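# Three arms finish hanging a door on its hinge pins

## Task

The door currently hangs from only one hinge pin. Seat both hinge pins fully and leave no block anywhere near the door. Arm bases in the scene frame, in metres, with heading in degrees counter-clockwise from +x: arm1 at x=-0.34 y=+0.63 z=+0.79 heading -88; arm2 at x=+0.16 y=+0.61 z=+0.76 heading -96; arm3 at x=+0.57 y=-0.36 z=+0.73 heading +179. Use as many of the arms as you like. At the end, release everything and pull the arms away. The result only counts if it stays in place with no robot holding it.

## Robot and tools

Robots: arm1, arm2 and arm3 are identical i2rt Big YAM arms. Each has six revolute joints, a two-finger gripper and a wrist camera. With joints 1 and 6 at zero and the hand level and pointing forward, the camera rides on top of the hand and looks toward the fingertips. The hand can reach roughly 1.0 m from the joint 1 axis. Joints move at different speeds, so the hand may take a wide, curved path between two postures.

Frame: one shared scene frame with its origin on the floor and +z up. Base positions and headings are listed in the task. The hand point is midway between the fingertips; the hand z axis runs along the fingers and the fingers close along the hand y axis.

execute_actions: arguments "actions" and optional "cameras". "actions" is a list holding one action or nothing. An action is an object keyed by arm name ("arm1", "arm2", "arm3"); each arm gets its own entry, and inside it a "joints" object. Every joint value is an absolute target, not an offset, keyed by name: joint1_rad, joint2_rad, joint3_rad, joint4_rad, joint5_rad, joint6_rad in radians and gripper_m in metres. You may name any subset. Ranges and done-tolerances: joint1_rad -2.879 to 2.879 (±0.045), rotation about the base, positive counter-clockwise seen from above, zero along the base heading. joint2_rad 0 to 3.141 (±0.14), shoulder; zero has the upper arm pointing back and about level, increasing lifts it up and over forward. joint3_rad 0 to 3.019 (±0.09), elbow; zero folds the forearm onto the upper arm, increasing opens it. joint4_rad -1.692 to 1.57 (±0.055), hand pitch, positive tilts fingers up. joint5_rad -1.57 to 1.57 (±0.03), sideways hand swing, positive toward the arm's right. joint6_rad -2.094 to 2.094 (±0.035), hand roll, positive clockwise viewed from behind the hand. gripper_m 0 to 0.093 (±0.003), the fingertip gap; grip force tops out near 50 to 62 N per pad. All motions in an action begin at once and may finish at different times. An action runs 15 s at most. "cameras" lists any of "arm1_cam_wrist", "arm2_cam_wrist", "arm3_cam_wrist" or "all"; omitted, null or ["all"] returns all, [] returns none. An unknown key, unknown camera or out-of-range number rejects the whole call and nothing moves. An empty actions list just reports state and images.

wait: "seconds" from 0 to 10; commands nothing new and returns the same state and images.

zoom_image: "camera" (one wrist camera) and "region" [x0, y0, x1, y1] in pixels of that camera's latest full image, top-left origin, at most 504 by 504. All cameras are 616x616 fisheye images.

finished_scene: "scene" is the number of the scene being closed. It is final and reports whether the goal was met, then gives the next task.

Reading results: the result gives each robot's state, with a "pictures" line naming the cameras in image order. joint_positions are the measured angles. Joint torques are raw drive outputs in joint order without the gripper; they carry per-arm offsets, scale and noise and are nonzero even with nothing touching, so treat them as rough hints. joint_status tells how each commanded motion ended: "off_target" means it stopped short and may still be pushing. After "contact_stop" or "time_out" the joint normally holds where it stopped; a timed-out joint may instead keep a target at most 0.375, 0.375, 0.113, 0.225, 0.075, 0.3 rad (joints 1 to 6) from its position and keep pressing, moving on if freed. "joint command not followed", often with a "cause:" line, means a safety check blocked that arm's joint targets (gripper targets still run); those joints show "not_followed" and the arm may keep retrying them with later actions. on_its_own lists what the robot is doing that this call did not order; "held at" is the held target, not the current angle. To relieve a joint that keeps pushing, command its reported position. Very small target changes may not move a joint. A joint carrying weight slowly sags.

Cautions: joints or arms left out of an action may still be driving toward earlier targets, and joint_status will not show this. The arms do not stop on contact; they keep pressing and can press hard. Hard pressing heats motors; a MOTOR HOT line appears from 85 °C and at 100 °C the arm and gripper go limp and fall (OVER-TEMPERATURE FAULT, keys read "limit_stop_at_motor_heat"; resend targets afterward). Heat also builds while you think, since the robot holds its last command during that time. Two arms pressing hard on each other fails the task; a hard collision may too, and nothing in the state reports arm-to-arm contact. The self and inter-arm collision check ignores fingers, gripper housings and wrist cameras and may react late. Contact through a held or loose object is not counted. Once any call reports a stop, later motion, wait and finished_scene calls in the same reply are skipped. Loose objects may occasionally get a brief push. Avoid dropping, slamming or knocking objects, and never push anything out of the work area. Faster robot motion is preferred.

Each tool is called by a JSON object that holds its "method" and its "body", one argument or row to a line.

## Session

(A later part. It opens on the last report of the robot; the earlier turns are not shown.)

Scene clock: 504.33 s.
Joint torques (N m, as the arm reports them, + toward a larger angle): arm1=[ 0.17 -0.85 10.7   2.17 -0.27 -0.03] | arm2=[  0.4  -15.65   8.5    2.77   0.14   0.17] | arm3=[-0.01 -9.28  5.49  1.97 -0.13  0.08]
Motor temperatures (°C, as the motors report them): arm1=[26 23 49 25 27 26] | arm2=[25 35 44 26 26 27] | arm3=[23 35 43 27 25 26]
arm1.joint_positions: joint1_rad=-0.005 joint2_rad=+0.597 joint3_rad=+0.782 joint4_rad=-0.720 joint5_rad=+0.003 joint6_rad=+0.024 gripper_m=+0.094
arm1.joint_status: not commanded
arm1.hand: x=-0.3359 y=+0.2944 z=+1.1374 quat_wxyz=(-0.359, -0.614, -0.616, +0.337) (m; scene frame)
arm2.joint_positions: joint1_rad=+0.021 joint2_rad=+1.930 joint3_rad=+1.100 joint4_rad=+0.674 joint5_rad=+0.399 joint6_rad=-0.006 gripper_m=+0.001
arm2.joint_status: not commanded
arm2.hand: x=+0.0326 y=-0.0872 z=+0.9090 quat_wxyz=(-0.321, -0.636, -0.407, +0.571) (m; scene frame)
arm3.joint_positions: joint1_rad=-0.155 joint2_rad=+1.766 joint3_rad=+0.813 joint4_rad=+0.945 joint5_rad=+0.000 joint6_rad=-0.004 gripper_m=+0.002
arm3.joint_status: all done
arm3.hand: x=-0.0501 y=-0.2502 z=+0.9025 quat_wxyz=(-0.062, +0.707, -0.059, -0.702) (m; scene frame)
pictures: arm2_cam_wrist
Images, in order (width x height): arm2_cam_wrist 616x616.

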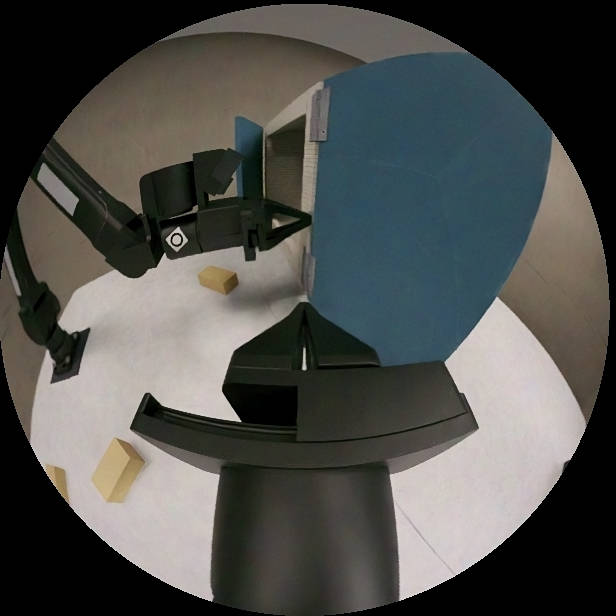

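{"method": "execute_actions", "body": {
  "actions": [
    {"arm3":{"joints":{"joint1_rad":-0.155,"joint2_rad":1.75,"joint3_rad":0.813,"joint4_rad":0.945,"gripper_m":0.007}}}
  ],
  "cameras": ["arm2_cam_wrist","arm3_cam_wrist"]
}}

{"method": "zoom_image", "body": {
  "camera": "arm3_cam_wrist",
  "region": [270,230,350,380]
}}

{"method": "zoom_image", "body": {
  "camera": "arm2_cam_wrist",
  "region": [275,205,345,275]
}}

Scene clock: 511.30 s.
Joint torques (N m, as the arm reports them, + toward a larger angle): arm1=[ 0.22 -0.76 10.73  2.15 -0.28 -0.03] | arm2=[  0.25 -15.77   8.51   2.82   0.16   0.18] | arm3=[  0.72 -12.69   6.66   1.76  -0.12   0.03]
Motor temperatures (°C, as the motors report them): arm1=[26 23 49 25 27 26] | arm2=[25 35 44 26 26 27] | arm3=[23 34 43 27 25 26]
arm1.joint_positions: joint1_rad=-0.005 joint2_rad=+0.597 joint3_rad=+0.782 joint4_rad=-0.720 joint5_rad=+0.003 joint6_rad=+0.024 gripper_m=+0.094
arm1.joint_status: not commanded
arm1.hand: x=-0.3359 y=+0.2944 z=+1.1374 quat_wxyz=(-0.359, -0.614, -0.616, +0.337) (m; scene frame)
arm2.joint_positions: joint1_rad=+0.021 joint2_rad=+1.930 joint3_rad=+1.100 joint4_rad=+0.674 joint5_rad=+0.399 joint6_rad=-0.006 gripper_m=+0.001
arm2.joint_status: not commanded
arm2.hand: x=+0.0326 y=-0.0872 z=+0.9090 quat_wxyz=(-0.321, -0.636, -0.407, +0.571) (m; scene frame)
arm3.joint_positions: joint1_rad=-0.155 joint2_rad=+1.766 joint3_rad=+0.813 joint4_rad=+0.945 joint5_rad=+0.000 joint6_rad=-0.004 gripper_m=+0.007
arm3.joint_status: all done
arm3.hand: x=-0.0500 y=-0.2502 z=+0.9024 quat_wxyz=(-0.062, +0.707, -0.059, -0.702) (m; scene frame)
pictures: arm2_cam_wrist, arm3_cam_wrist
Images, in order (width x height): arm2_cam_wrist 616x616, arm3_cam_wrist 616x616.

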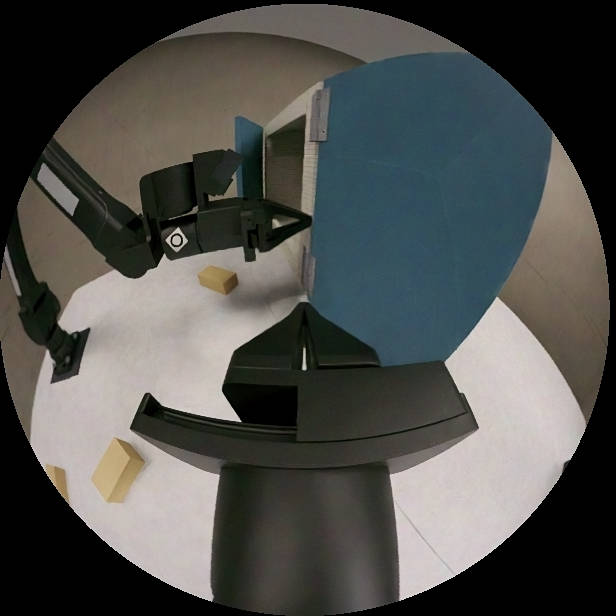

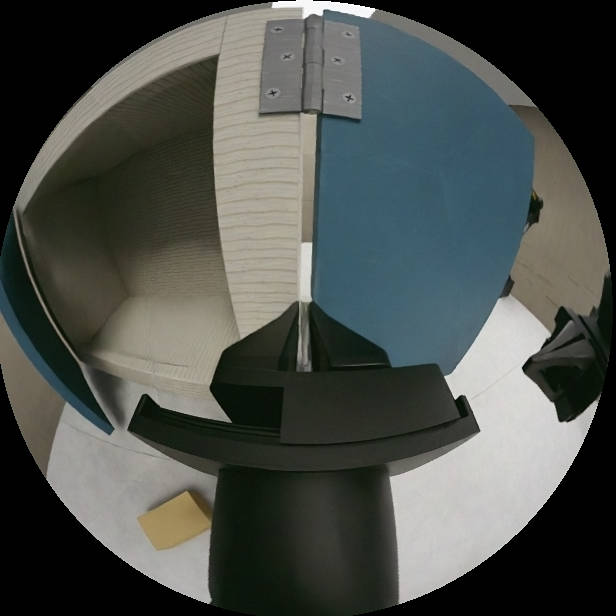

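Region (270, 230, 350, 380) of arm3_cam_wrist's 616x616 image, scaled by 3.360, with more detail than that image has; it fills the left 269 columns of this view, and the rest is white.

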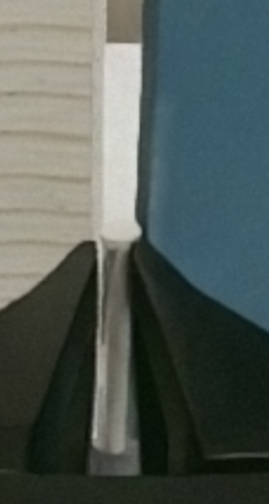

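Region (275, 205, 345, 275) of arm2_cam_wrist's 616x616 image, scaled by 7.200, with more detail than that image has.

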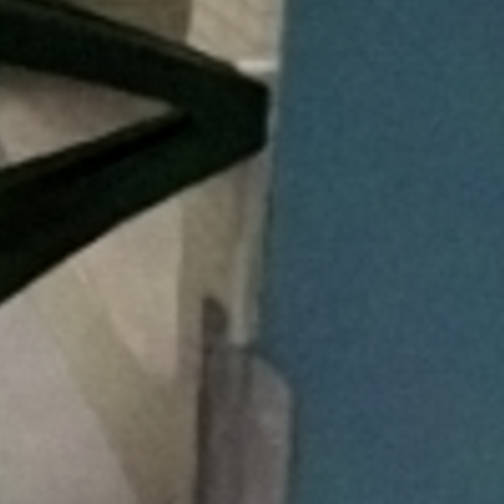

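{"method": "execute_actions", "body": {
  "actions": [
    {"arm3":{"joints":{"gripper_m":0.03}}}
  ],
  "cameras": ["arm2_cam_wrist","arm3_cam_wrist"]
}}

{"method": "zoom_image", "body": {
  "camera": "arm3_cam_wrist",
  "region": [250,230,370,400]
}}

{"method": "zoom_image", "body": {
  "camera": "arm2_cam_wrist",
  "region": [275,195,355,275]
}}

Scene clock: 517.67 s.
Joint torques (N m, as the arm reports them, + toward a larger angle): arm1=[ 0.23 -0.84 10.73  2.16 -0.29 -0.04] | arm2=[  0.23 -15.6    8.38   2.76   0.14   0.17] | arm3=[  0.18 -12.87   6.57   1.78  -0.1    0.07]
Motor temperatures (°C, as the motors report them): arm1=[26 23 49 25 27 26] | arm2=[25 35 44 26 26 27] | arm3=[23 34 43 27 25 26]
arm1.joint_positions: joint1_rad=-0.005 joint2_rad=+0.597 joint3_rad=+0.782 joint4_rad=-0.720 joint5_rad=+0.003 joint6_rad=+0.024 gripper_m=+0.094
arm1.joint_status: not commanded
arm1.hand: x=-0.3359 y=+0.2944 z=+1.1374 quat_wxyz=(-0.359, -0.614, -0.616, +0.337) (m; scene frame)
arm2.joint_positions: joint1_rad=+0.021 joint2_rad=+1.930 joint3_rad=+1.100 joint4_rad=+0.674 joint5_rad=+0.399 joint6_rad=-0.006 gripper_m=+0.001
arm2.joint_status: not commanded
arm2.hand: x=+0.0326 y=-0.0872 z=+0.9090 quat_wxyz=(-0.321, -0.636, -0.407, +0.571) (m; scene frame)
arm3.joint_positions: joint1_rad=-0.155 joint2_rad=+1.766 joint3_rad=+0.813 joint4_rad=+0.945 joint5_rad=+0.000 joint6_rad=-0.004 gripper_m=+0.030
arm3.joint_status: all done
arm3.hand: x=-0.0500 y=-0.2502 z=+0.9024 quat_wxyz=(-0.062, +0.707, -0.059, -0.702) (m; scene frame)
pictures: arm2_cam_wrist, arm3_cam_wrist
Images, in order (width x height): arm2_cam_wrist 616x616, arm3_cam_wrist 616x616.

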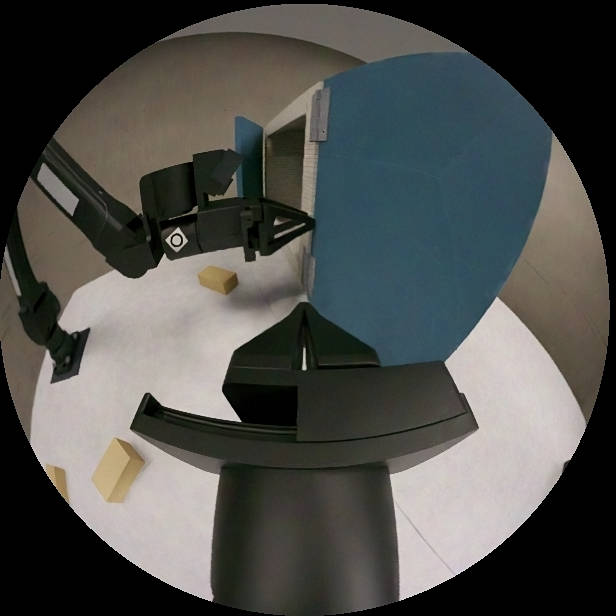

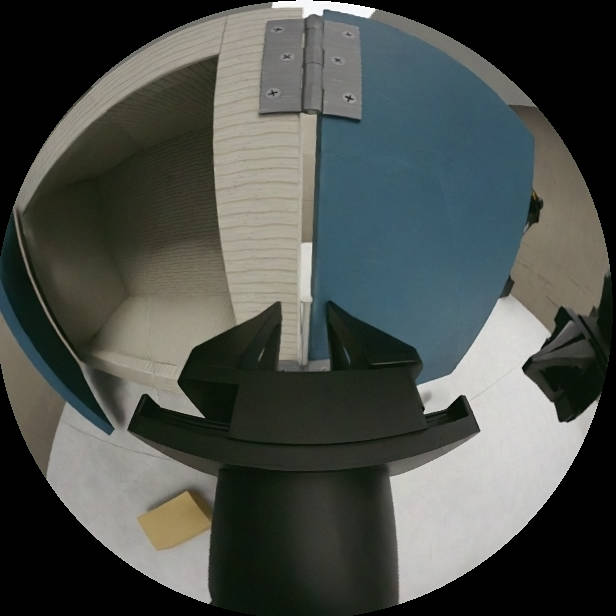

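Region (250, 230, 370, 400) of arm3_cam_wrist's 616x616 image, scaled by 2.965, with more detail than that image has; it fills the left 356 columns of this view, and the rest is white.

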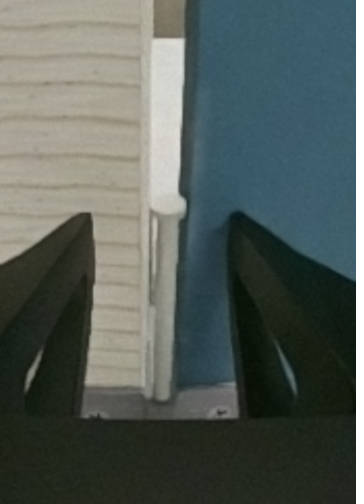

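Region (275, 195, 355, 275) of arm2_cam_wrist's 616x616 image, scaled by 6.300, with more detail than that image has.

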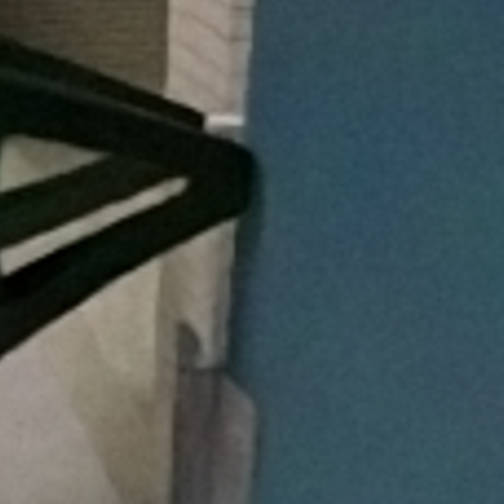

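{"method": "execute_actions", "body": {
  "actions": [
    {"arm3":{"joints":{"joint2_rad":1.67,"joint3_rad":0.82,"joint4_rad":0.89}}}
  ],
  "cameras": []
}}

{"method": "execute_actions", "body": {
  "actions": [
    {"arm3":{"joints":{"joint1_rad":-0.165,"gripper_m":0.0}},"arm2":{"joints":{"joint2_rad":1.3,"joint3_rad":0.45,"joint4_rad":0.88,"gripper_m":0.09}}}
  ],
  "cameras": ["arm3_cam_wrist","arm2_cam_wrist"]
}}

Scene clock: 525.93 s.
Joint torques (N m, as the arm reports them, + toward a larger angle): arm1=[ 0.27 -0.86 10.73  2.14 -0.27 -0.03] | arm2=[  0.41 -16.37   8.54   2.8    0.13   0.17] | arm3=[ -0.05 -11.58   7.81   1.33  -0.11   0.07]
Motor temperatures (°C, as the motors report them): arm1=[26 23 50 25 27 26] | arm2=[25 35 44 26 26 27] | arm3=[23 35 43 27 25 26]
arm1.joint_positions: joint1_rad=-0.005 joint2_rad=+0.597 joint3_rad=+0.782 joint4_rad=-0.720 joint5_rad=+0.003 joint6_rad=+0.024 gripper_m=+0.094
arm1.joint_status: not commanded
arm1.hand: x=-0.3359 y=+0.2944 z=+1.1374 quat_wxyz=(-0.359, -0.614, -0.616, +0.337) (m; scene frame)
arm2.joint_positions: joint1_rad=+0.021 joint2_rad=+1.930 joint3_rad=+1.100 joint4_rad=+0.674 joint5_rad=+0.399 joint6_rad=-0.006 gripper_m=+0.001
arm2.joint_status: not commanded
arm2.hand: x=+0.0326 y=-0.0872 z=+0.9090 quat_wxyz=(-0.321, -0.636, -0.407, +0.571) (m; scene frame)
arm3.joint_positions: joint1_rad=-0.155 joint2_rad=+1.675 joint3_rad=+0.813 joint4_rad=+0.900 joint5_rad=+0.000 joint6_rad=-0.004 gripper_m=+0.030
arm3.joint_status: all done
arm3.hand: x=-0.0441 y=-0.2512 z=+0.9463 quat_wxyz=(-0.063, +0.691, -0.057, -0.718) (m; scene frame)
pictures: none
No camera images: the call's "cameras" was empty. Leave "cameras" out to get every camera's image.

Scene clock: 527.27 s.
Joint torques (N m, as the arm reports them, + toward a larger angle): arm1=[ 0.23 -0.87 10.73  2.2  -0.28 -0.02] | arm2=[ 0.8  -7.43  8.46  2.52  0.07  0.17] | arm3=[ -0.56 -11.77   7.79   1.47  -0.12   0.08]
Motor temperatures (°C, as the motors report them): arm1=[26 23 50 25 27 26] | arm2=[25 35 44 26 26 27] | arm3=[23 35 43 27 25 26]
arm1.joint_positions: joint1_rad=-0.005 joint2_rad=+0.597 joint3_rad=+0.782 joint4_rad=-0.720 joint5_rad=+0.003 joint6_rad=+0.024 gripper_m=+0.094
arm1.joint_status: not commanded
arm1.hand: x=-0.3359 y=+0.2944 z=+1.1374 quat_wxyz=(-0.359, -0.614, -0.616, +0.337) (m; scene frame)
arm2.joint_positions: joint1_rad=+0.021 joint2_rad=+1.306 joint3_rad=+0.447 joint4_rad=+0.861 joint5_rad=+0.399 joint6_rad=-0.006 gripper_m=+0.090
arm2.joint_status: all done
arm2.hand: x=+0.0529 y=+0.1480 z=+0.9896 quat_wxyz=(-0.367, -0.605, -0.363, +0.606) (m; scene frame)
arm3.joint_positions: joint1_rad=-0.155 joint2_rad=+1.675 joint3_rad=+0.813 joint4_rad=+0.900 joint5_rad=+0.000 joint6_rad=-0.004 gripper_m=+0.000
arm3.joint_status: all done
arm3.hand: x=-0.0441 y=-0.2512 z=+0.9463 quat_wxyz=(-0.063, +0.691, -0.057, -0.718) (m; scene frame)
pictures: arm2_cam_wrist, arm3_cam_wrist
Images, in order (width x height): arm2_cam_wrist 616x616, arm3_cam_wrist 616x616.

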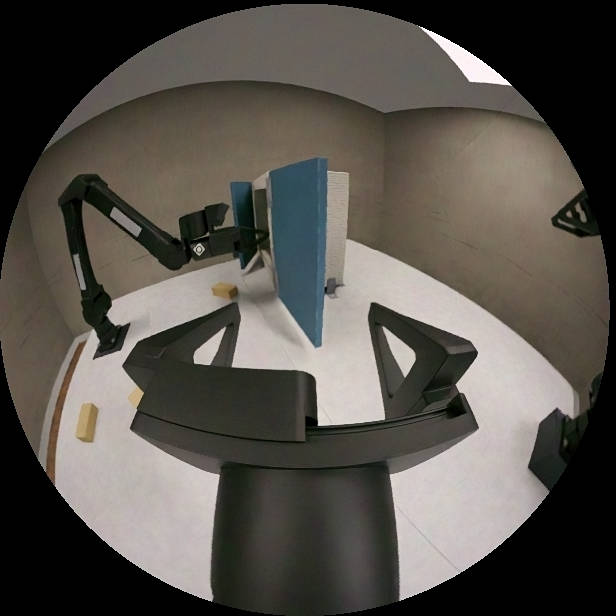

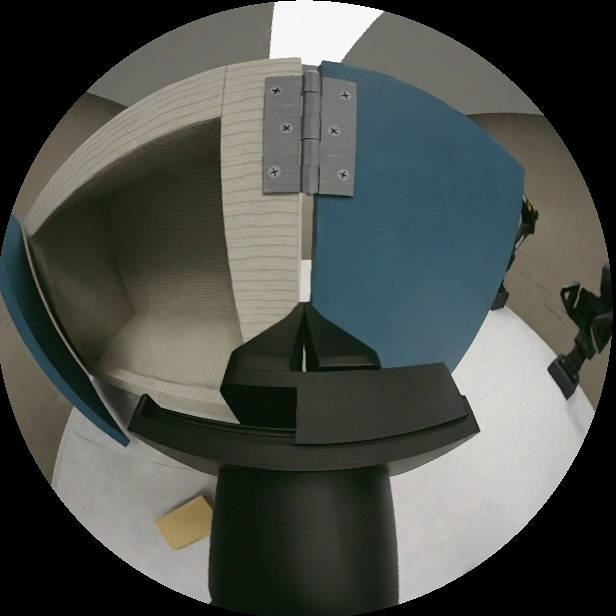

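{"method": "execute_actions", "body": {
  "actions": [
    {"arm3":{"joints":{"joint1_rad":-0.170,"joint3_rad":0.875}},"arm2":{"joints":{"joint1_rad":-0.38,"joint3_rad":0.45,"joint5_rad":-0.41}}}
  ],
  "cameras": ["arm3_cam_wrist","arm2_cam_wrist"]
}}

Scene clock: 534.23 s.
Joint torques (N m, as the arm reports them, + toward a larger angle): arm1=[ 0.2  -0.82 10.71  2.22 -0.27 -0.03] | arm2=[ 0.05 -7.2   8.51  2.35 -0.16  0.16] | arm3=[ -1.1  -11.86  10.89   1.47  -0.13   0.07]
Motor temperatures (°C, as the motors report them): arm1=[26 23 50 25 27 26] | arm2=[25 34 44 26 26 27] | arm3=[23 35 44 27 25 26]
arm1.joint_positions: joint1_rad=-0.005 joint2_rad=+0.597 joint3_rad=+0.782 joint4_rad=-0.720 joint5_rad=+0.003 joint6_rad=+0.024 gripper_m=+0.094
arm1.joint_status: not commanded
arm1.hand: x=-0.3359 y=+0.2944 z=+1.1374 quat_wxyz=(-0.359, -0.614, -0.616, +0.337) (m; scene frame)
arm2.joint_positions: joint1_rad=-0.377 joint2_rad=+1.306 joint3_rad=+0.447 joint4_rad=+0.861 joint5_rad=-0.406 joint6_rad=-0.006 gripper_m=+0.090
arm2.joint_status: all done
arm2.hand: x=+0.0011 y=+0.1638 z=+0.9891 quat_wxyz=(-0.481, -0.518, -0.477, +0.522) (m; scene frame)
arm3.joint_positions: joint1_rad=-0.155 joint2_rad=+1.675 joint3_rad=+0.833 joint4_rad=+0.899 joint5_rad=+0.000 joint6_rad=-0.004 gripper_m=+0.000
arm3.joint_status: all done
arm3.hand: x=-0.0496 y=-0.2503 z=+0.9562 quat_wxyz=(-0.064, +0.684, -0.057, -0.724) (m; scene frame)
pictures: arm2_cam_wrist, arm3_cam_wrist
Images, in order (width x height): arm2_cam_wrist 616x616, arm3_cam_wrist 616x616.

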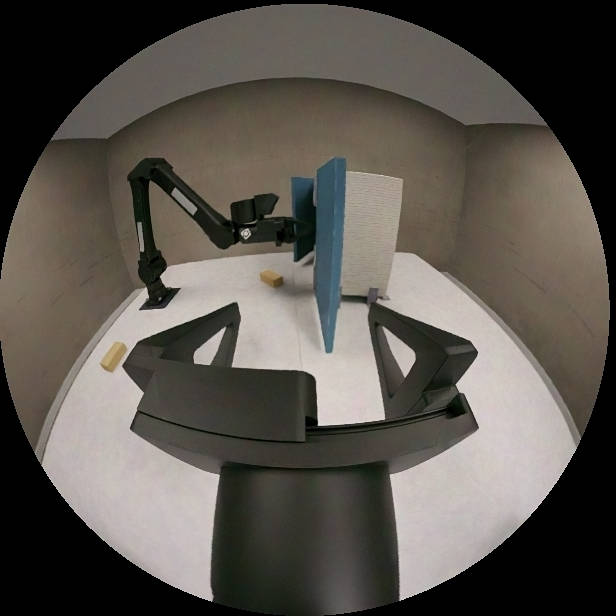

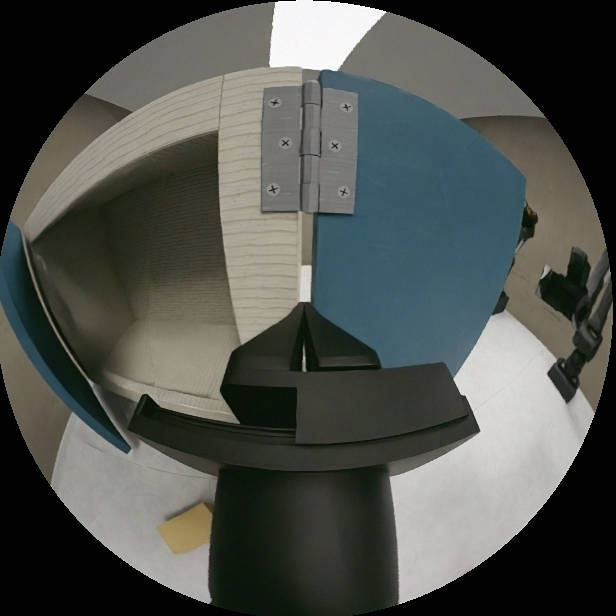

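{"method": "execute_actions", "body": {
  "actions": [
    {"arm3":{"joints":{"joint1_rad":-0.178}},"arm2":{"joints":{"joint1_rad":-0.39,"joint2_rad":1.6,"joint3_rad":0.745}}}
  ],
  "cameras": ["arm2_cam_wrist"]
}}

Scene clock: 539.30 s.
Joint torques (N m, as the arm reports them, + toward a larger angle): arm1=[ 0.12 -0.84 10.75  2.11 -0.28 -0.03] | arm2=[ -1.22 -10.42  10.96   2.66  -0.08   0.18] | arm3=[ -0.88 -12.01  10.96   1.5   -0.13   0.08]
Motor temperatures (°C, as the motors report them): arm1=[26 23 50 25 27 26] | arm2=[25 34 44 26 26 27] | arm3=[23 35 45 27 25 26]
arm1.joint_positions: joint1_rad=-0.005 joint2_rad=+0.597 joint3_rad=+0.782 joint4_rad=-0.720 joint5_rad=+0.003 joint6_rad=+0.024 gripper_m=+0.094
arm1.joint_status: not commanded
arm1.hand: x=-0.3359 y=+0.2944 z=+1.1374 quat_wxyz=(-0.359, -0.614, -0.616, +0.337) (m; scene frame)
arm2.joint_positions: joint1_rad=-0.378 joint2_rad=+1.591 joint3_rad=+0.710 joint4_rad=+0.861 joint5_rad=-0.407 joint6_rad=-0.006 gripper_m=+0.090
arm2.joint_status: all done
arm2.hand: x=-0.0467 y=+0.0730 z=+0.9733 quat_wxyz=(-0.479, -0.525, -0.480, +0.514) (m; scene frame)
arm3.joint_positions: joint1_rad=-0.165 joint2_rad=+1.675 joint3_rad=+0.833 joint4_rad=+0.899 joint5_rad=+0.000 joint6_rad=-0.004 gripper_m=+0.000
arm3.joint_status: all done
arm3.hand: x=-0.0485 y=-0.2441 z=+0.9562 quat_wxyz=(-0.067, +0.684, -0.060, -0.724) (m; scene frame)
pictures: arm2_cam_wrist
Images, in order (width x height): arm2_cam_wrist 616x616.

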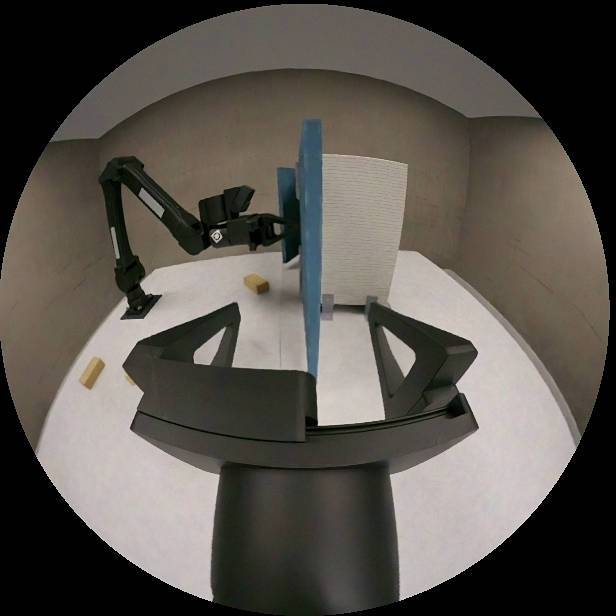

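{"method": "execute_actions", "body": {
  "actions": [
    {"arm3":{"joints":{"joint1_rad":-0.150}},"arm2":{"joints":{"joint1_rad":-0.345,"joint2_rad":1.87,"joint3_rad":1.01,"joint4_rad":0.89}}}
  ],
  "cameras": ["arm2_cam_wrist","arm3_cam_wrist"]
}}

Scene clock: 544.73 s.
Joint torques (N m, as the arm reports them, + toward a larger angle): arm1=[ 0.31 -0.85 10.74  2.15 -0.28 -0.04] | arm2=[  0.1  -13.63  11.42   2.66  -0.13   0.16] | arm3=[  1.1  -11.96  10.91   1.4   -0.11   0.08]
Motor temperatures (°C, as the motors report them): arm1=[26 23 50 25 27 26] | arm2=[25 34 44 26 26 27] | arm3=[23 35 46 27 25 26]
arm1.joint_positions: joint1_rad=-0.005 joint2_rad=+0.597 joint3_rad=+0.782 joint4_rad=-0.720 joint5_rad=+0.003 joint6_rad=+0.024 gripper_m=+0.094
arm1.joint_status: not commanded
arm1.hand: x=-0.3359 y=+0.2944 z=+1.1374 quat_wxyz=(-0.359, -0.614, -0.616, +0.337) (m; scene frame)
arm2.joint_positions: joint1_rad=-0.352 joint2_rad=+1.865 joint3_rad=+0.970 joint4_rad=+0.866 joint5_rad=-0.407 joint6_rad=-0.006 gripper_m=+0.090
arm2.joint_status: all done
arm2.hand: x=-0.0748 y=-0.0175 z=+0.9332 quat_wxyz=(-0.485, -0.522, -0.488, +0.505) (m; scene frame)
arm3.joint_positions: joint1_rad=-0.165 joint2_rad=+1.675 joint3_rad=+0.833 joint4_rad=+0.899 joint5_rad=+0.000 joint6_rad=-0.004 gripper_m=+0.000
arm3.joint_status: all done
arm3.hand: x=-0.0485 y=-0.2441 z=+0.9562 quat_wxyz=(-0.067, +0.684, -0.060, -0.724) (m; scene frame)
pictures: arm2_cam_wrist, arm3_cam_wrist
Images, in order (width x height): arm2_cam_wrist 616x616, arm3_cam_wrist 616x616.

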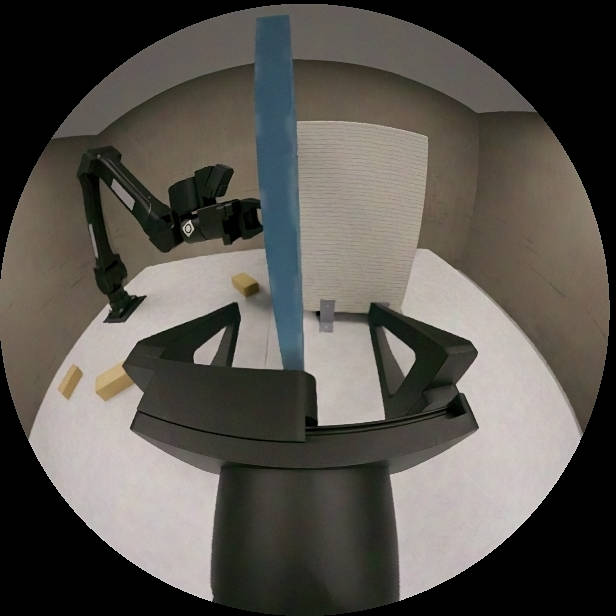

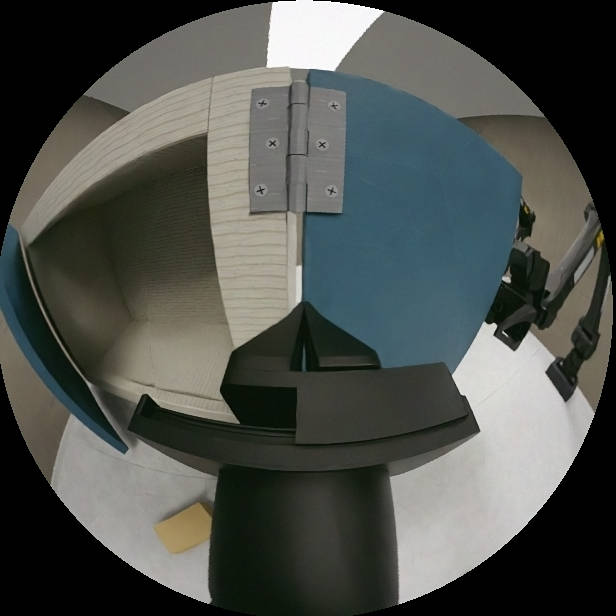

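{"method": "execute_actions", "body": {
  "actions": [
    {"arm3":{"joints":{"joint1_rad":-0.143}},"arm2":{"joints":{"joint1_rad":-0.32}}}
  ],
  "cameras": []
}}

{"method": "execute_actions", "body": {
  "actions": [
    {"arm2":{"joints":{"gripper_m":0.012}},"arm3":{"joints":{"joint2_rad":1.74}}}
  ],
  "cameras": ["arm2_cam_wrist","arm3_cam_wrist"]
}}

Scene clock: 551.00 s.
Joint torques (N m, as the arm reports them, + toward a larger angle): arm1=[ 0.09 -0.92 10.71  2.18 -0.28 -0.02] | arm2=[  0.5  -14.28  11.27   2.66  -0.12   0.18] | arm3=[  1.05 -11.71  10.88   1.44  -0.14   0.07]
Motor temperatures (°C, as the motors report them): arm1=[26 23 50 25 27 26] | arm2=[25 34 45 26 26 27] | arm3=[23 35 47 27 25 26]
arm1.joint_positions: joint1_rad=-0.005 joint2_rad=+0.597 joint3_rad=+0.782 joint4_rad=-0.720 joint5_rad=+0.003 joint6_rad=+0.024 gripper_m=+0.094
arm1.joint_status: not commanded
arm1.hand: x=-0.3359 y=+0.2944 z=+1.1374 quat_wxyz=(-0.359, -0.614, -0.616, +0.337) (m; scene frame)
arm2.joint_positions: joint1_rad=-0.326 joint2_rad=+1.865 joint3_rad=+0.970 joint4_rad=+0.866 joint5_rad=-0.407 joint6_rad=-0.006 gripper_m=+0.090
arm2.joint_status: all done
arm2.hand: x=-0.0584 y=-0.0234 z=+0.9334 quat_wxyz=(-0.491, -0.516, -0.495, +0.498) (m; scene frame)
arm3.joint_positions: joint1_rad=-0.157 joint2_rad=+1.675 joint3_rad=+0.833 joint4_rad=+0.899 joint5_rad=+0.000 joint6_rad=-0.004 gripper_m=+0.000
arm3.joint_status: all done
arm3.hand: x=-0.0494 y=-0.2491 z=+0.9562 quat_wxyz=(-0.064, +0.684, -0.057, -0.724) (m; scene frame)
pictures: none
No camera images: the call's "cameras" was empty. Leave "cameras" out to get every camera's image.

Scene clock: 551.77 s.
Joint torques (N m, as the arm reports them, + toward a larger angle): arm1=[ 0.31 -0.87 10.71  2.15 -0.28 -0.03] | arm2=[  0.48 -14.32  11.28   2.72  -0.34   0.29] | arm3=[  1.39 -11.05   9.96   1.47  -0.13   0.08]
Motor temperatures (°C, as the motors report them): arm1=[26 23 50 25 27 26] | arm2=[25 34 45 26 26 27] | arm3=[23 35 47 27 25 26]
arm1.joint_positions: joint1_rad=-0.005 joint2_rad=+0.597 joint3_rad=+0.782 joint4_rad=-0.720 joint5_rad=+0.003 joint6_rad=+0.024 gripper_m=+0.094
arm1.joint_status: not commanded
arm1.hand: x=-0.3359 y=+0.2944 z=+1.1374 quat_wxyz=(-0.359, -0.614, -0.616, +0.337) (m; scene frame)
arm2.joint_positions: joint1_rad=-0.326 joint2_rad=+1.865 joint3_rad=+0.970 joint4_rad=+0.866 joint5_rad=-0.402 joint6_rad=-0.017 gripper_m=+0.015
arm2.joint_status: all done
arm2.hand: x=-0.0596 y=-0.0234 z=+0.9336 quat_wxyz=(-0.487, -0.514, -0.496, +0.503) (m; scene frame)
arm3.joint_positions: joint1_rad=-0.157 joint2_rad=+1.732 joint3_rad=+0.839 joint4_rad=+0.898 joint5_rad=+0.000 joint6_rad=-0.004 gripper_m=+0.000
arm3.joint_status: all done
arm3.hand: x=-0.0557 y=-0.2480 z=+0.9239 quat_wxyz=(-0.063, +0.703, -0.059, -0.706) (m; scene frame)
pictures: arm2_cam_wrist, arm3_cam_wrist
Images, in order (width x height): arm2_cam_wrist 616x616, arm3_cam_wrist 616x616.

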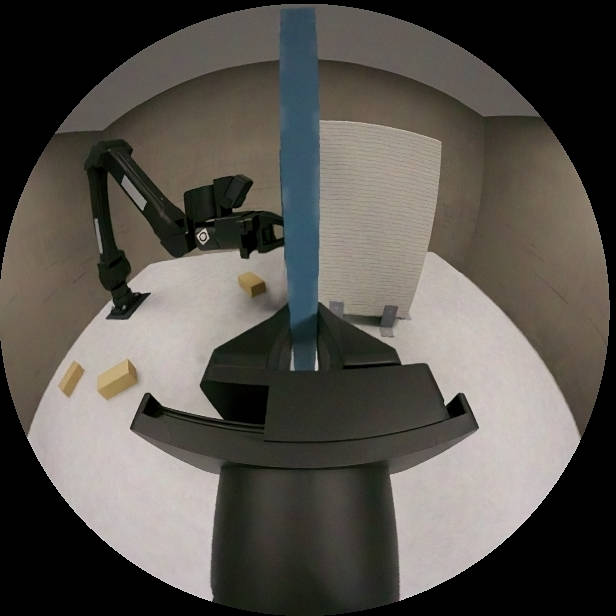

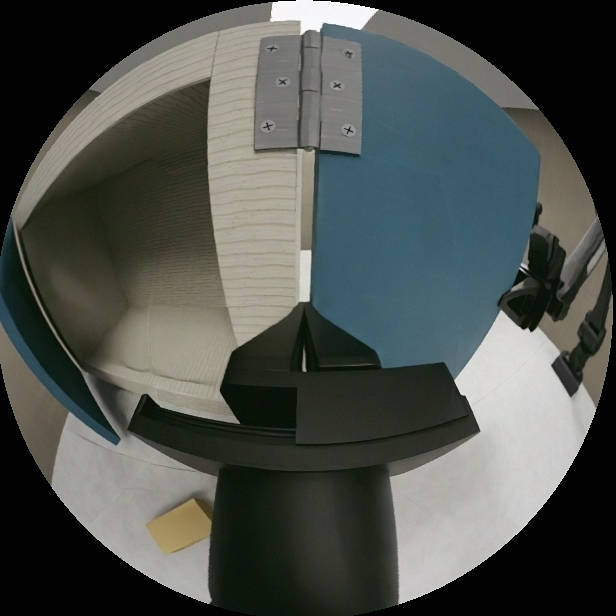

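{"method": "execute_actions", "body": {
  "actions": [
    {"arm2":{"joints":{"joint2_rad":1.74,"joint3_rad":1.09,"joint4_rad":0.93}},"arm3":{"joints":{"joint1_rad":-0.158,"joint2_rad":1.86,"joint3_rad":0.81,"joint4_rad":0.95}}}
  ],
  "cameras": ["arm3_cam_wrist"]
}}

Scene clock: 557.07 s.
Joint torques (N m, as the arm reports them, + toward a larger angle): arm1=[ 0.07 -0.95 10.69  2.13 -0.27 -0.03] | arm2=[ -0.06 -23.94  17.32   4.17  -0.33   0.31] | arm3=[-0.06 -5.86  4.55  0.35 -0.11  0.08]
Motor temperatures (°C, as the motors report them): arm1=[26 23 50 25 27 26] | arm2=[25 35 46 26 26 27] | arm3=[23 34 46 27 25 26]
arm1.joint_positions: joint1_rad=-0.005 joint2_rad=+0.597 joint3_rad=+0.782 joint4_rad=-0.720 joint5_rad=+0.003 joint6_rad=+0.024 gripper_m=+0.094
arm1.joint_status: not commanded
arm1.hand: x=-0.3359 y=+0.2944 z=+1.1374 quat_wxyz=(-0.359, -0.614, -0.616, +0.337) (m; scene frame)
arm2.joint_positions: joint1_rad=-0.326 joint2_rad=+1.859 joint3_rad=+0.973 joint4_rad=+0.869 joint5_rad=-0.402 joint6_rad=-0.017 gripper_m=+0.015
arm2.joint_status: joint3_rad time_out (moved +0.003 of +0.120); joint4_rad time_out (moved +0.004 of +0.064); the others done
arm2.on_its_own: joint3_rad reads +0.973 and still pushes toward +1.086 since a time_out; joint4_rad reads +0.869 and still pushes toward +0.930 since a time_out
arm2.hand: x=-0.0599 y=-0.0240 z=+0.9398 quat_wxyz=(-0.488, -0.510, -0.494, +0.507) (m; scene frame)
arm3.joint_positions: joint1_rad=-0.157 joint2_rad=+1.772 joint3_rad=+0.835 joint4_rad=+0.990 joint5_rad=-0.001 joint6_rad=-0.004 gripper_m=+0.000
arm3.joint_status: all done
arm3.hand: x=-0.0566 y=-0.2479 z=+0.9203 quat_wxyz=(-0.064, +0.686, -0.057, -0.723) (m; scene frame)
pictures: arm3_cam_wrist
Images, in order (width x height): arm3_cam_wrist 616x616.

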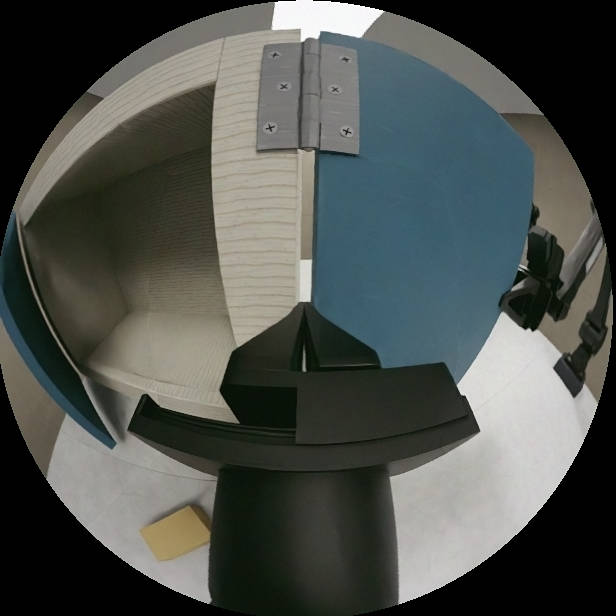

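{"method": "execute_actions", "body": {
  "actions": [
    {"arm3":{"joints":{"joint2_rad":1.69,"joint3_rad":0.80,"joint4_rad":0.89}},"arm2":{"joints":{"joint2_rad":1.80,"joint3_rad":1.03,"joint4_rad":0.9}}}
  ],
  "cameras": ["arm3_cam_wrist"]
}}

{"method": "zoom_image", "body": {
  "camera": "arm3_cam_wrist",
  "region": [260,240,350,380]
}}

Scene clock: 563.17 s.
Joint torques (N m, as the arm reports them, + toward a larger angle): arm1=[ 0.2  -0.81 10.69  2.22 -0.27 -0.04] | arm2=[  0.07 -19.27  12.64   3.06  -0.31   0.31] | arm3=[  0.15 -13.11   6.57   1.41  -0.13   0.08]
Motor temperatures (°C, as the motors report them): arm1=[26 23 50 26 27 26] | arm2=[25 36 48 26 26 27] | arm3=[23 34 45 27 25 26]
arm1.joint_positions: joint1_rad=-0.005 joint2_rad=+0.597 joint3_rad=+0.782 joint4_rad=-0.720 joint5_rad=+0.003 joint6_rad=+0.024 gripper_m=+0.094
arm1.joint_status: not commanded
arm1.hand: x=-0.3359 y=+0.2944 z=+1.1374 quat_wxyz=(-0.359, -0.614, -0.616, +0.337) (m; scene frame)
arm2.joint_positions: joint1_rad=-0.326 joint2_rad=+1.859 joint3_rad=+0.973 joint4_rad=+0.867 joint5_rad=-0.402 joint6_rad=-0.017 gripper_m=+0.015
arm2.joint_status: all done
arm2.hand: x=-0.0599 y=-0.0240 z=+0.9393 quat_wxyz=(-0.488, -0.511, -0.495, +0.506) (m; scene frame)
arm3.joint_positions: joint1_rad=-0.157 joint2_rad=+1.710 joint3_rad=+0.803 joint4_rad=+0.900 joint5_rad=-0.001 joint6_rad=-0.004 gripper_m=+0.000
arm3.joint_status: all done
arm3.hand: x=-0.0437 y=-0.2501 z=+0.9201 quat_wxyz=(-0.062, +0.707, -0.059, -0.702) (m; scene frame)
pictures: arm3_cam_wrist
Images, in order (width x height): arm3_cam_wrist 616x616.

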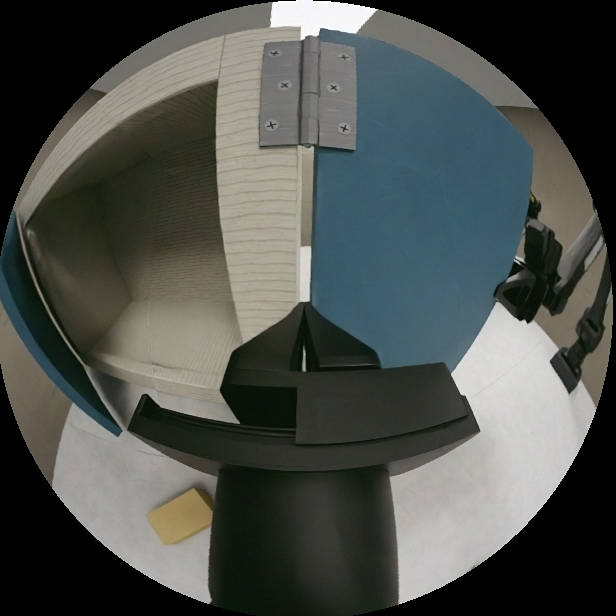

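Region (260, 240, 350, 380) of arm3_cam_wrist's 616x616 image, scaled by 3.600, with more detail than that image has; it fills the left 324 columns of this view, and the rest is white.

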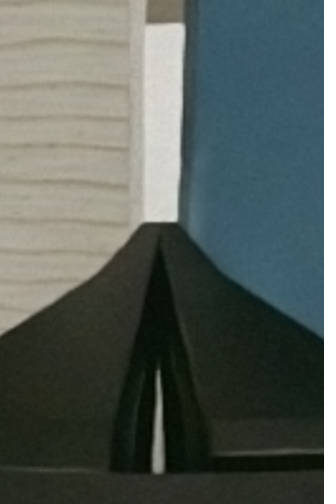

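{"method": "execute_actions", "body": {
  "actions": [
    {"arm3":{"joints":{"joint2_rad":1.70,"joint3_rad":0.86}}}
  ],
  "cameras": []
}}

{"method": "execute_actions", "body": {
  "actions": [
    {"arm2":{"joints":{"joint2_rad":1.70,"joint3_rad":1.12,"joint4_rad":0.95}},"arm3":{"joints":{"joint2_rad":1.87,"joint3_rad":0.82,"joint4_rad":0.93}}}
  ],
  "cameras": ["arm3_cam_wrist","arm2_cam_wrist"]
}}

Scene clock: 569.93 s.
Joint torques (N m, as the arm reports them, + toward a larger angle): arm1=[ 0.2  -1.   10.72  2.18 -0.28 -0.03] | arm2=[ -0.08 -19.37  12.61   3.01  -0.35   0.31] | arm3=[  0.03 -12.62  10.45   1.35  -0.11   0.09]
Motor temperatures (°C, as the motors report them): arm1=[26 23 50 26 27 26] | arm2=[25 36 48 26 26 27] | arm3=[23 34 44 27 25 26]
arm1.joint_positions: joint1_rad=-0.005 joint2_rad=+0.597 joint3_rad=+0.782 joint4_rad=-0.720 joint5_rad=+0.003 joint6_rad=+0.024 gripper_m=+0.094
arm1.joint_status: not commanded
arm1.hand: x=-0.3359 y=+0.2944 z=+1.1374 quat_wxyz=(-0.359, -0.614, -0.616, +0.337) (m; scene frame)
arm2.joint_positions: joint1_rad=-0.326 joint2_rad=+1.859 joint3_rad=+0.973 joint4_rad=+0.867 joint5_rad=-0.402 joint6_rad=-0.017 gripper_m=+0.015
arm2.joint_status: not commanded
arm2.hand: x=-0.0599 y=-0.0240 z=+0.9393 quat_wxyz=(-0.488, -0.511, -0.495, +0.506) (m; scene frame)
arm3.joint_positions: joint1_rad=-0.157 joint2_rad=+1.710 joint3_rad=+0.819 joint4_rad=+0.900 joint5_rad=-0.001 joint6_rad=-0.004 gripper_m=+0.000
arm3.joint_status: all done
arm3.hand: x=-0.0485 y=-0.2493 z=+0.9277 quat_wxyz=(-0.063, +0.702, -0.059, -0.707) (m; scene frame)
pictures: none
No camera images: the call's "cameras" was empty. Leave "cameras" out to get every camera's image.

Scene clock: 571.77 s.
Joint torques (N m, as the arm reports them, + toward a larger angle): arm1=[ 0.22 -0.9  10.74  2.14 -0.28 -0.02] | arm2=[  0.24 -26.43  17.31   4.81  -0.37   0.29] | arm3=[ 0.08 -3.84  6.52 -0.19 -0.21  0.09]
Motor temperatures (°C, as the motors report them): arm1=[26 23 50 26 27 26] | arm2=[25 37 49 26 26 27] | arm3=[23 34 44 27 25 26]
arm1.joint_positions: joint1_rad=-0.005 joint2_rad=+0.597 joint3_rad=+0.782 joint4_rad=-0.720 joint5_rad=+0.003 joint6_rad=+0.024 gripper_m=+0.094
arm1.joint_status: not commanded
arm1.hand: x=-0.3359 y=+0.2944 z=+1.1374 quat_wxyz=(-0.359, -0.614, -0.616, +0.337) (m; scene frame)
arm2.joint_positions: joint1_rad=-0.326 joint2_rad=+1.856 joint3_rad=+0.973 joint4_rad=+0.867 joint5_rad=-0.401 joint6_rad=-0.017 gripper_m=+0.015
arm2.joint_status: joint2_rad time_out (moved -0.003 of -0.159); joint3_rad time_out (moved +0.000 of +0.147); joint4_rad time_out (moved +0.000 of +0.083)
arm2.on_its_own: joint2_rad reads +1.856 and still pushes toward +1.700 since a time_out; joint3_rad reads +0.973 and still pushes toward +1.086 since a time_out; joint4_rad reads +0.867 and still pushes toward +0.950 since a time_out
arm2.hand: x=-0.0600 y=-0.0239 z=+0.9413 quat_wxyz=(-0.488, -0.510, -0.494, +0.507) (m; scene frame)
arm3.joint_positions: joint1_rad=-0.157 joint2_rad=+1.763 joint3_rad=+0.822 joint4_rad=+0.983 joint5_rad=+0.001 joint6_rad=-0.004 gripper_m=+0.000
arm3.joint_status: all done
arm3.hand: x=-0.0522 y=-0.2483 z=+0.9176 quat_wxyz=(-0.064, +0.690, -0.059, -0.719) (m; scene frame)
pictures: arm2_cam_wrist, arm3_cam_wrist
Images, in order (width x height): arm2_cam_wrist 616x616, arm3_cam_wrist 616x616.

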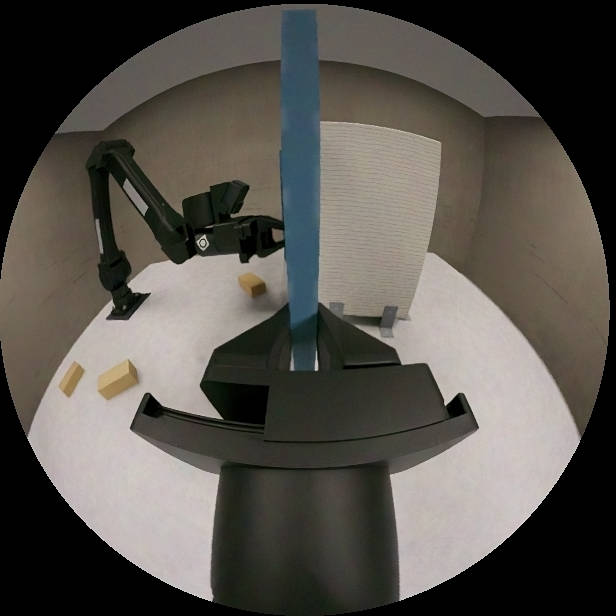

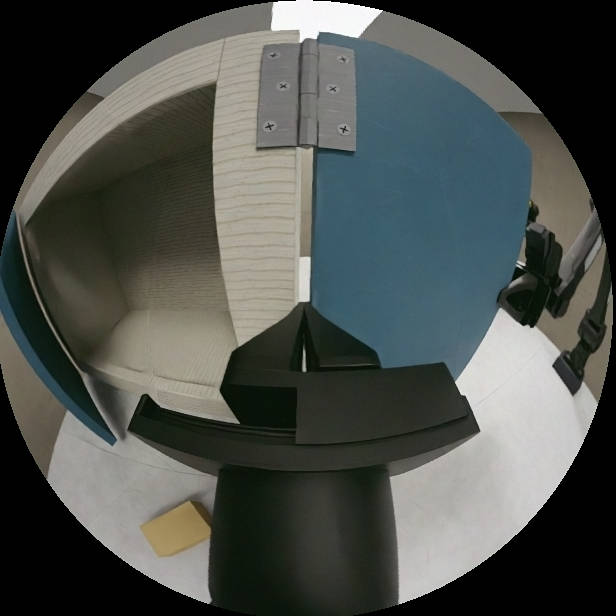

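{"method": "execute_actions", "body": {
  "actions": [
    {"arm2":{"joints":{"joint2_rad":1.86,"joint3_rad":0.975,"joint4_rad":0.867}}}
  ],
  "cameras": []
}}

{"method": "execute_actions", "body": {
  "actions": [
    {"arm2":{"joints":{"joint2_rad":1.90,"joint3_rad":0.94,"joint4_rad":0.85}}}
  ],
  "cameras": ["arm3_cam_wrist"]
}}

Scene clock: 577.77 s.
Joint torques (N m, as the arm reports them, + toward a larger angle): arm1=[ 0.25 -0.83 10.72  2.16 -0.28 -0.04] | arm2=[  0.06 -14.73   8.49   2.23  -0.36   0.3 ] | arm3=[ 0.19 -3.74  6.52 -0.14 -0.2   0.11]
Motor temperatures (°C, as the motors report them): arm1=[26 23 50 26 27 26] | arm2=[25 38 50 26 26 27] | arm3=[23 33 44 27 25 26]
arm1.joint_positions: joint1_rad=-0.005 joint2_rad=+0.597 joint3_rad=+0.782 joint4_rad=-0.720 joint5_rad=+0.003 joint6_rad=+0.024 gripper_m=+0.094
arm1.joint_status: not commanded
arm1.hand: x=-0.3359 y=+0.2944 z=+1.1374 quat_wxyz=(-0.359, -0.614, -0.616, +0.337) (m; scene frame)
arm2.joint_positions: joint1_rad=-0.326 joint2_rad=+1.858 joint3_rad=+0.969 joint4_rad=+0.855 joint5_rad=-0.401 joint6_rad=-0.017 gripper_m=+0.015
arm2.joint_status: all done
arm2.hand: x=-0.0594 y=-0.0228 z=+0.9353 quat_wxyz=(-0.486, -0.515, -0.497, +0.501) (m; scene frame)
arm3.joint_positions: joint1_rad=-0.157 joint2_rad=+1.763 joint3_rad=+0.822 joint4_rad=+0.983 joint5_rad=+0.001 joint6_rad=-0.004 gripper_m=+0.000
arm3.joint_status: not commanded
arm3.hand: x=-0.0522 y=-0.2483 z=+0.9176 quat_wxyz=(-0.064, +0.690, -0.059, -0.719) (m; scene frame)
pictures: none
No camera images: the call's "cameras" was empty. Leave "cameras" out to get every camera's image.

Scene clock: 578.30 s.
Joint torques (N m, as the arm reports them, + toward a larger angle): arm1=[ 0.21 -0.91 10.74  2.21 -0.28 -0.03] | arm2=[  0.13 -11.75   5.62   1.69  -0.36   0.31] | arm3=[ 0.01 -3.86  6.62 -0.2  -0.2   0.09]
Motor temperatures (°C, as the motors report them): arm1=[26 23 50 26 27 26] | arm2=[25 38 50 26 26 27] | arm3=[23 33 44 26 25 26]
arm1.joint_positions: joint1_rad=-0.005 joint2_rad=+0.597 joint3_rad=+0.782 joint4_rad=-0.720 joint5_rad=+0.003 joint6_rad=+0.024 gripper_m=+0.094
arm1.joint_status: not commanded
arm1.hand: x=-0.3359 y=+0.2944 z=+1.1374 quat_wxyz=(-0.359, -0.614, -0.616, +0.337) (m; scene frame)
arm2.joint_positions: joint1_rad=-0.326 joint2_rad=+1.860 joint3_rad=+0.967 joint4_rad=+0.855 joint5_rad=-0.401 joint6_rad=-0.017 gripper_m=+0.015
arm2.joint_status: all done
arm2.hand: x=-0.0592 y=-0.0223 z=+0.9329 quat_wxyz=(-0.486, -0.517, -0.497, +0.500) (m; scene frame)
arm3.joint_positions: joint1_rad=-0.157 joint2_rad=+1.763 joint3_rad=+0.822 joint4_rad=+0.983 joint5_rad=+0.001 joint6_rad=-0.004 gripper_m=+0.000
arm3.joint_status: not commanded
arm3.hand: x=-0.0522 y=-0.2483 z=+0.9176 quat_wxyz=(-0.064, +0.690, -0.059, -0.719) (m; scene frame)
pictures: arm3_cam_wrist
Images, in order (width x height): arm3_cam_wrist 616x616.

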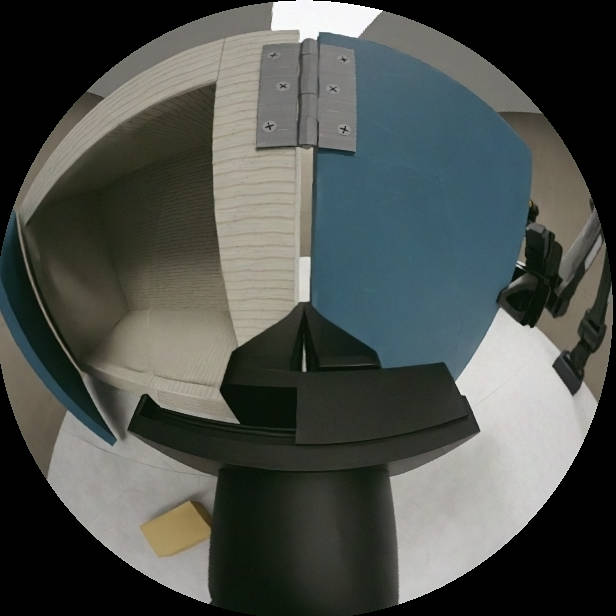

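{"method": "execute_actions", "body": {
  "actions": [
    {"arm2":{"joints":{"joint2_rad":1.82,"joint3_rad":1.02,"joint4_rad":0.88,"joint6_rad":0.12}}}
  ],
  "cameras": []
}}

{"method": "execute_actions", "body": {
  "actions": [
    {"arm2":{"joints":{"joint6_rad":-0.15}}}
  ],
  "cameras": []
}}

Scene clock: 591.83 s.
Joint torques (N m, as the arm reports them, + toward a larger angle): arm1=[ 0.18 -0.81 10.71  2.17 -0.27 -0.03] | arm2=[ -0.21 -17.65  12.35   2.52  -0.29   1.35] | arm3=[ 0.23 -3.98  6.56 -0.12 -0.2   0.09]
Motor temperatures (°C, as the motors report them): arm1=[26 23 50 26 27 26] | arm2=[25 36 46 26 26 27] | arm3=[23 33 43 26 25 26]
arm1.joint_positions: joint1_rad=-0.005 joint2_rad=+0.597 joint3_rad=+0.782 joint4_rad=-0.720 joint5_rad=+0.003 joint6_rad=+0.024 gripper_m=+0.094
arm1.joint_status: not commanded
arm1.hand: x=-0.3359 y=+0.2944 z=+1.1374 quat_wxyz=(-0.359, -0.614, -0.616, +0.337) (m; scene frame)
arm2.joint_positions: joint1_rad=-0.326 joint2_rad=+1.859 joint3_rad=+0.969 joint4_rad=+0.859 joint5_rad=-0.401 joint6_rad=+0.017 gripper_m=+0.015
arm2.joint_status: joint6_rad time_out (moved +0.034 of +0.137); the others done
arm2.on_its_own: joint6_rad reads +0.017 and still pushes toward +0.120 since a time_out
arm2.hand: x=-0.0594 y=-0.0227 z=+0.9352 quat_wxyz=(-0.495, -0.523, -0.488, +0.494) (m; scene frame)
arm3.joint_positions: joint1_rad=-0.157 joint2_rad=+1.763 joint3_rad=+0.822 joint4_rad=+0.983 joint5_rad=+0.001 joint6_rad=-0.004 gripper_m=+0.000
arm3.joint_status: not commanded
arm3.hand: x=-0.0522 y=-0.2483 z=+0.9176 quat_wxyz=(-0.064, +0.690, -0.059, -0.719) (m; scene frame)
pictures: none
No camera images: the call's "cameras" was empty. Leave "cameras" out to get every camera's image.

not run: a stop came earlier in this reply.

{"method": "execute_actions", "body": {
  "actions": [
    {"arm2":{"joints":{"joint2_rad":1.86,"joint3_rad":0.97,"joint4_rad":0.86,"joint6_rad":-0.01}},"arm3":{"joints":{"joint2_rad":1.60,"joint3_rad":0.62,"joint4_rad":0.75}}}
  ],
  "cameras": ["arm3_cam_wrist"]
}}

{"method": "zoom_image", "body": {
  "camera": "arm3_cam_wrist",
  "region": [260,220,360,380]
}}

Scene clock: 597.53 s.
Joint torques (N m, as the arm reports them, + toward a larger angle): arm1=[ 0.07 -1.02 10.72  2.18 -0.27 -0.03] | arm2=[ -0.3  -14.85   8.16   1.83  -0.39   0.19] | arm3=[ 0.13 -9.9   7.41  1.54 -0.21  0.09]
Motor temperatures (°C, as the motors report them): arm1=[26 23 50 26 27 26] | arm2=[25 36 46 26 26 28] | arm3=[23 33 43 26 25 26]
arm1.joint_positions: joint1_rad=-0.005 joint2_rad=+0.597 joint3_rad=+0.782 joint4_rad=-0.720 joint5_rad=+0.003 joint6_rad=+0.024 gripper_m=+0.094
arm1.joint_status: not commanded
arm1.hand: x=-0.3359 y=+0.2944 z=+1.1374 quat_wxyz=(-0.359, -0.614, -0.616, +0.337) (m; scene frame)
arm2.joint_positions: joint1_rad=-0.326 joint2_rad=+1.859 joint3_rad=+0.969 joint4_rad=+0.859 joint5_rad=-0.401 joint6_rad=-0.017 gripper_m=+0.015
arm2.joint_status: all done
arm2.hand: x=-0.0594 y=-0.0227 z=+0.9352 quat_wxyz=(-0.486, -0.515, -0.496, +0.502) (m; scene frame)
arm3.joint_positions: joint1_rad=-0.157 joint2_rad=+1.609 joint3_rad=+0.605 joint4_rad=+0.753 joint5_rad=+0.001 joint6_rad=-0.004 gripper_m=+0.000
arm3.joint_status: all done
arm3.hand: x=+0.0307 y=-0.2627 z=+0.8500 quat_wxyz=(-0.055, +0.787, -0.067, -0.611) (m; scene frame)
pictures: arm3_cam_wrist
Images, in order (width x height): arm3_cam_wrist 616x616.

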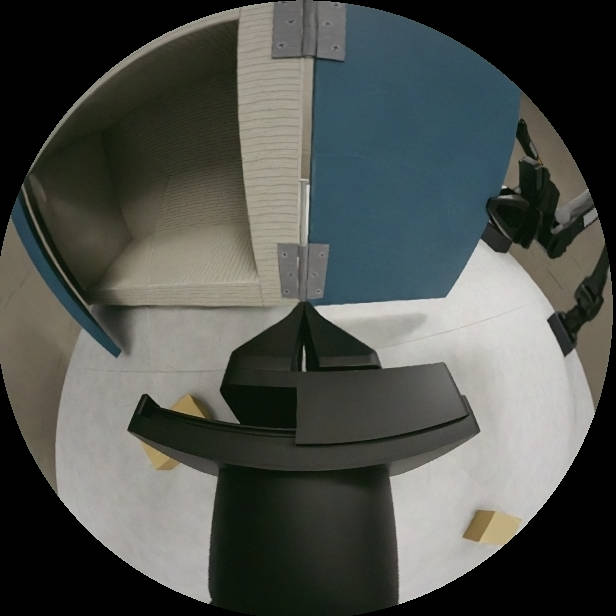

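Region (260, 220, 360, 380) of arm3_cam_wrist's 616x616 image, scaled by 3.150, with more detail than that image has; it fills the left 315 columns of this view, and the rest is white.

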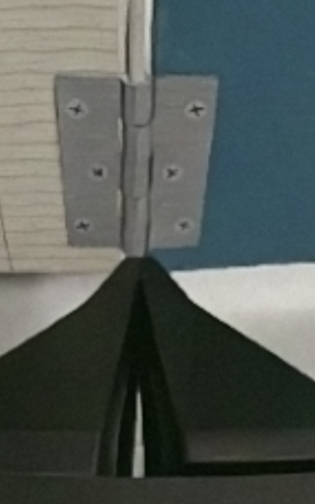

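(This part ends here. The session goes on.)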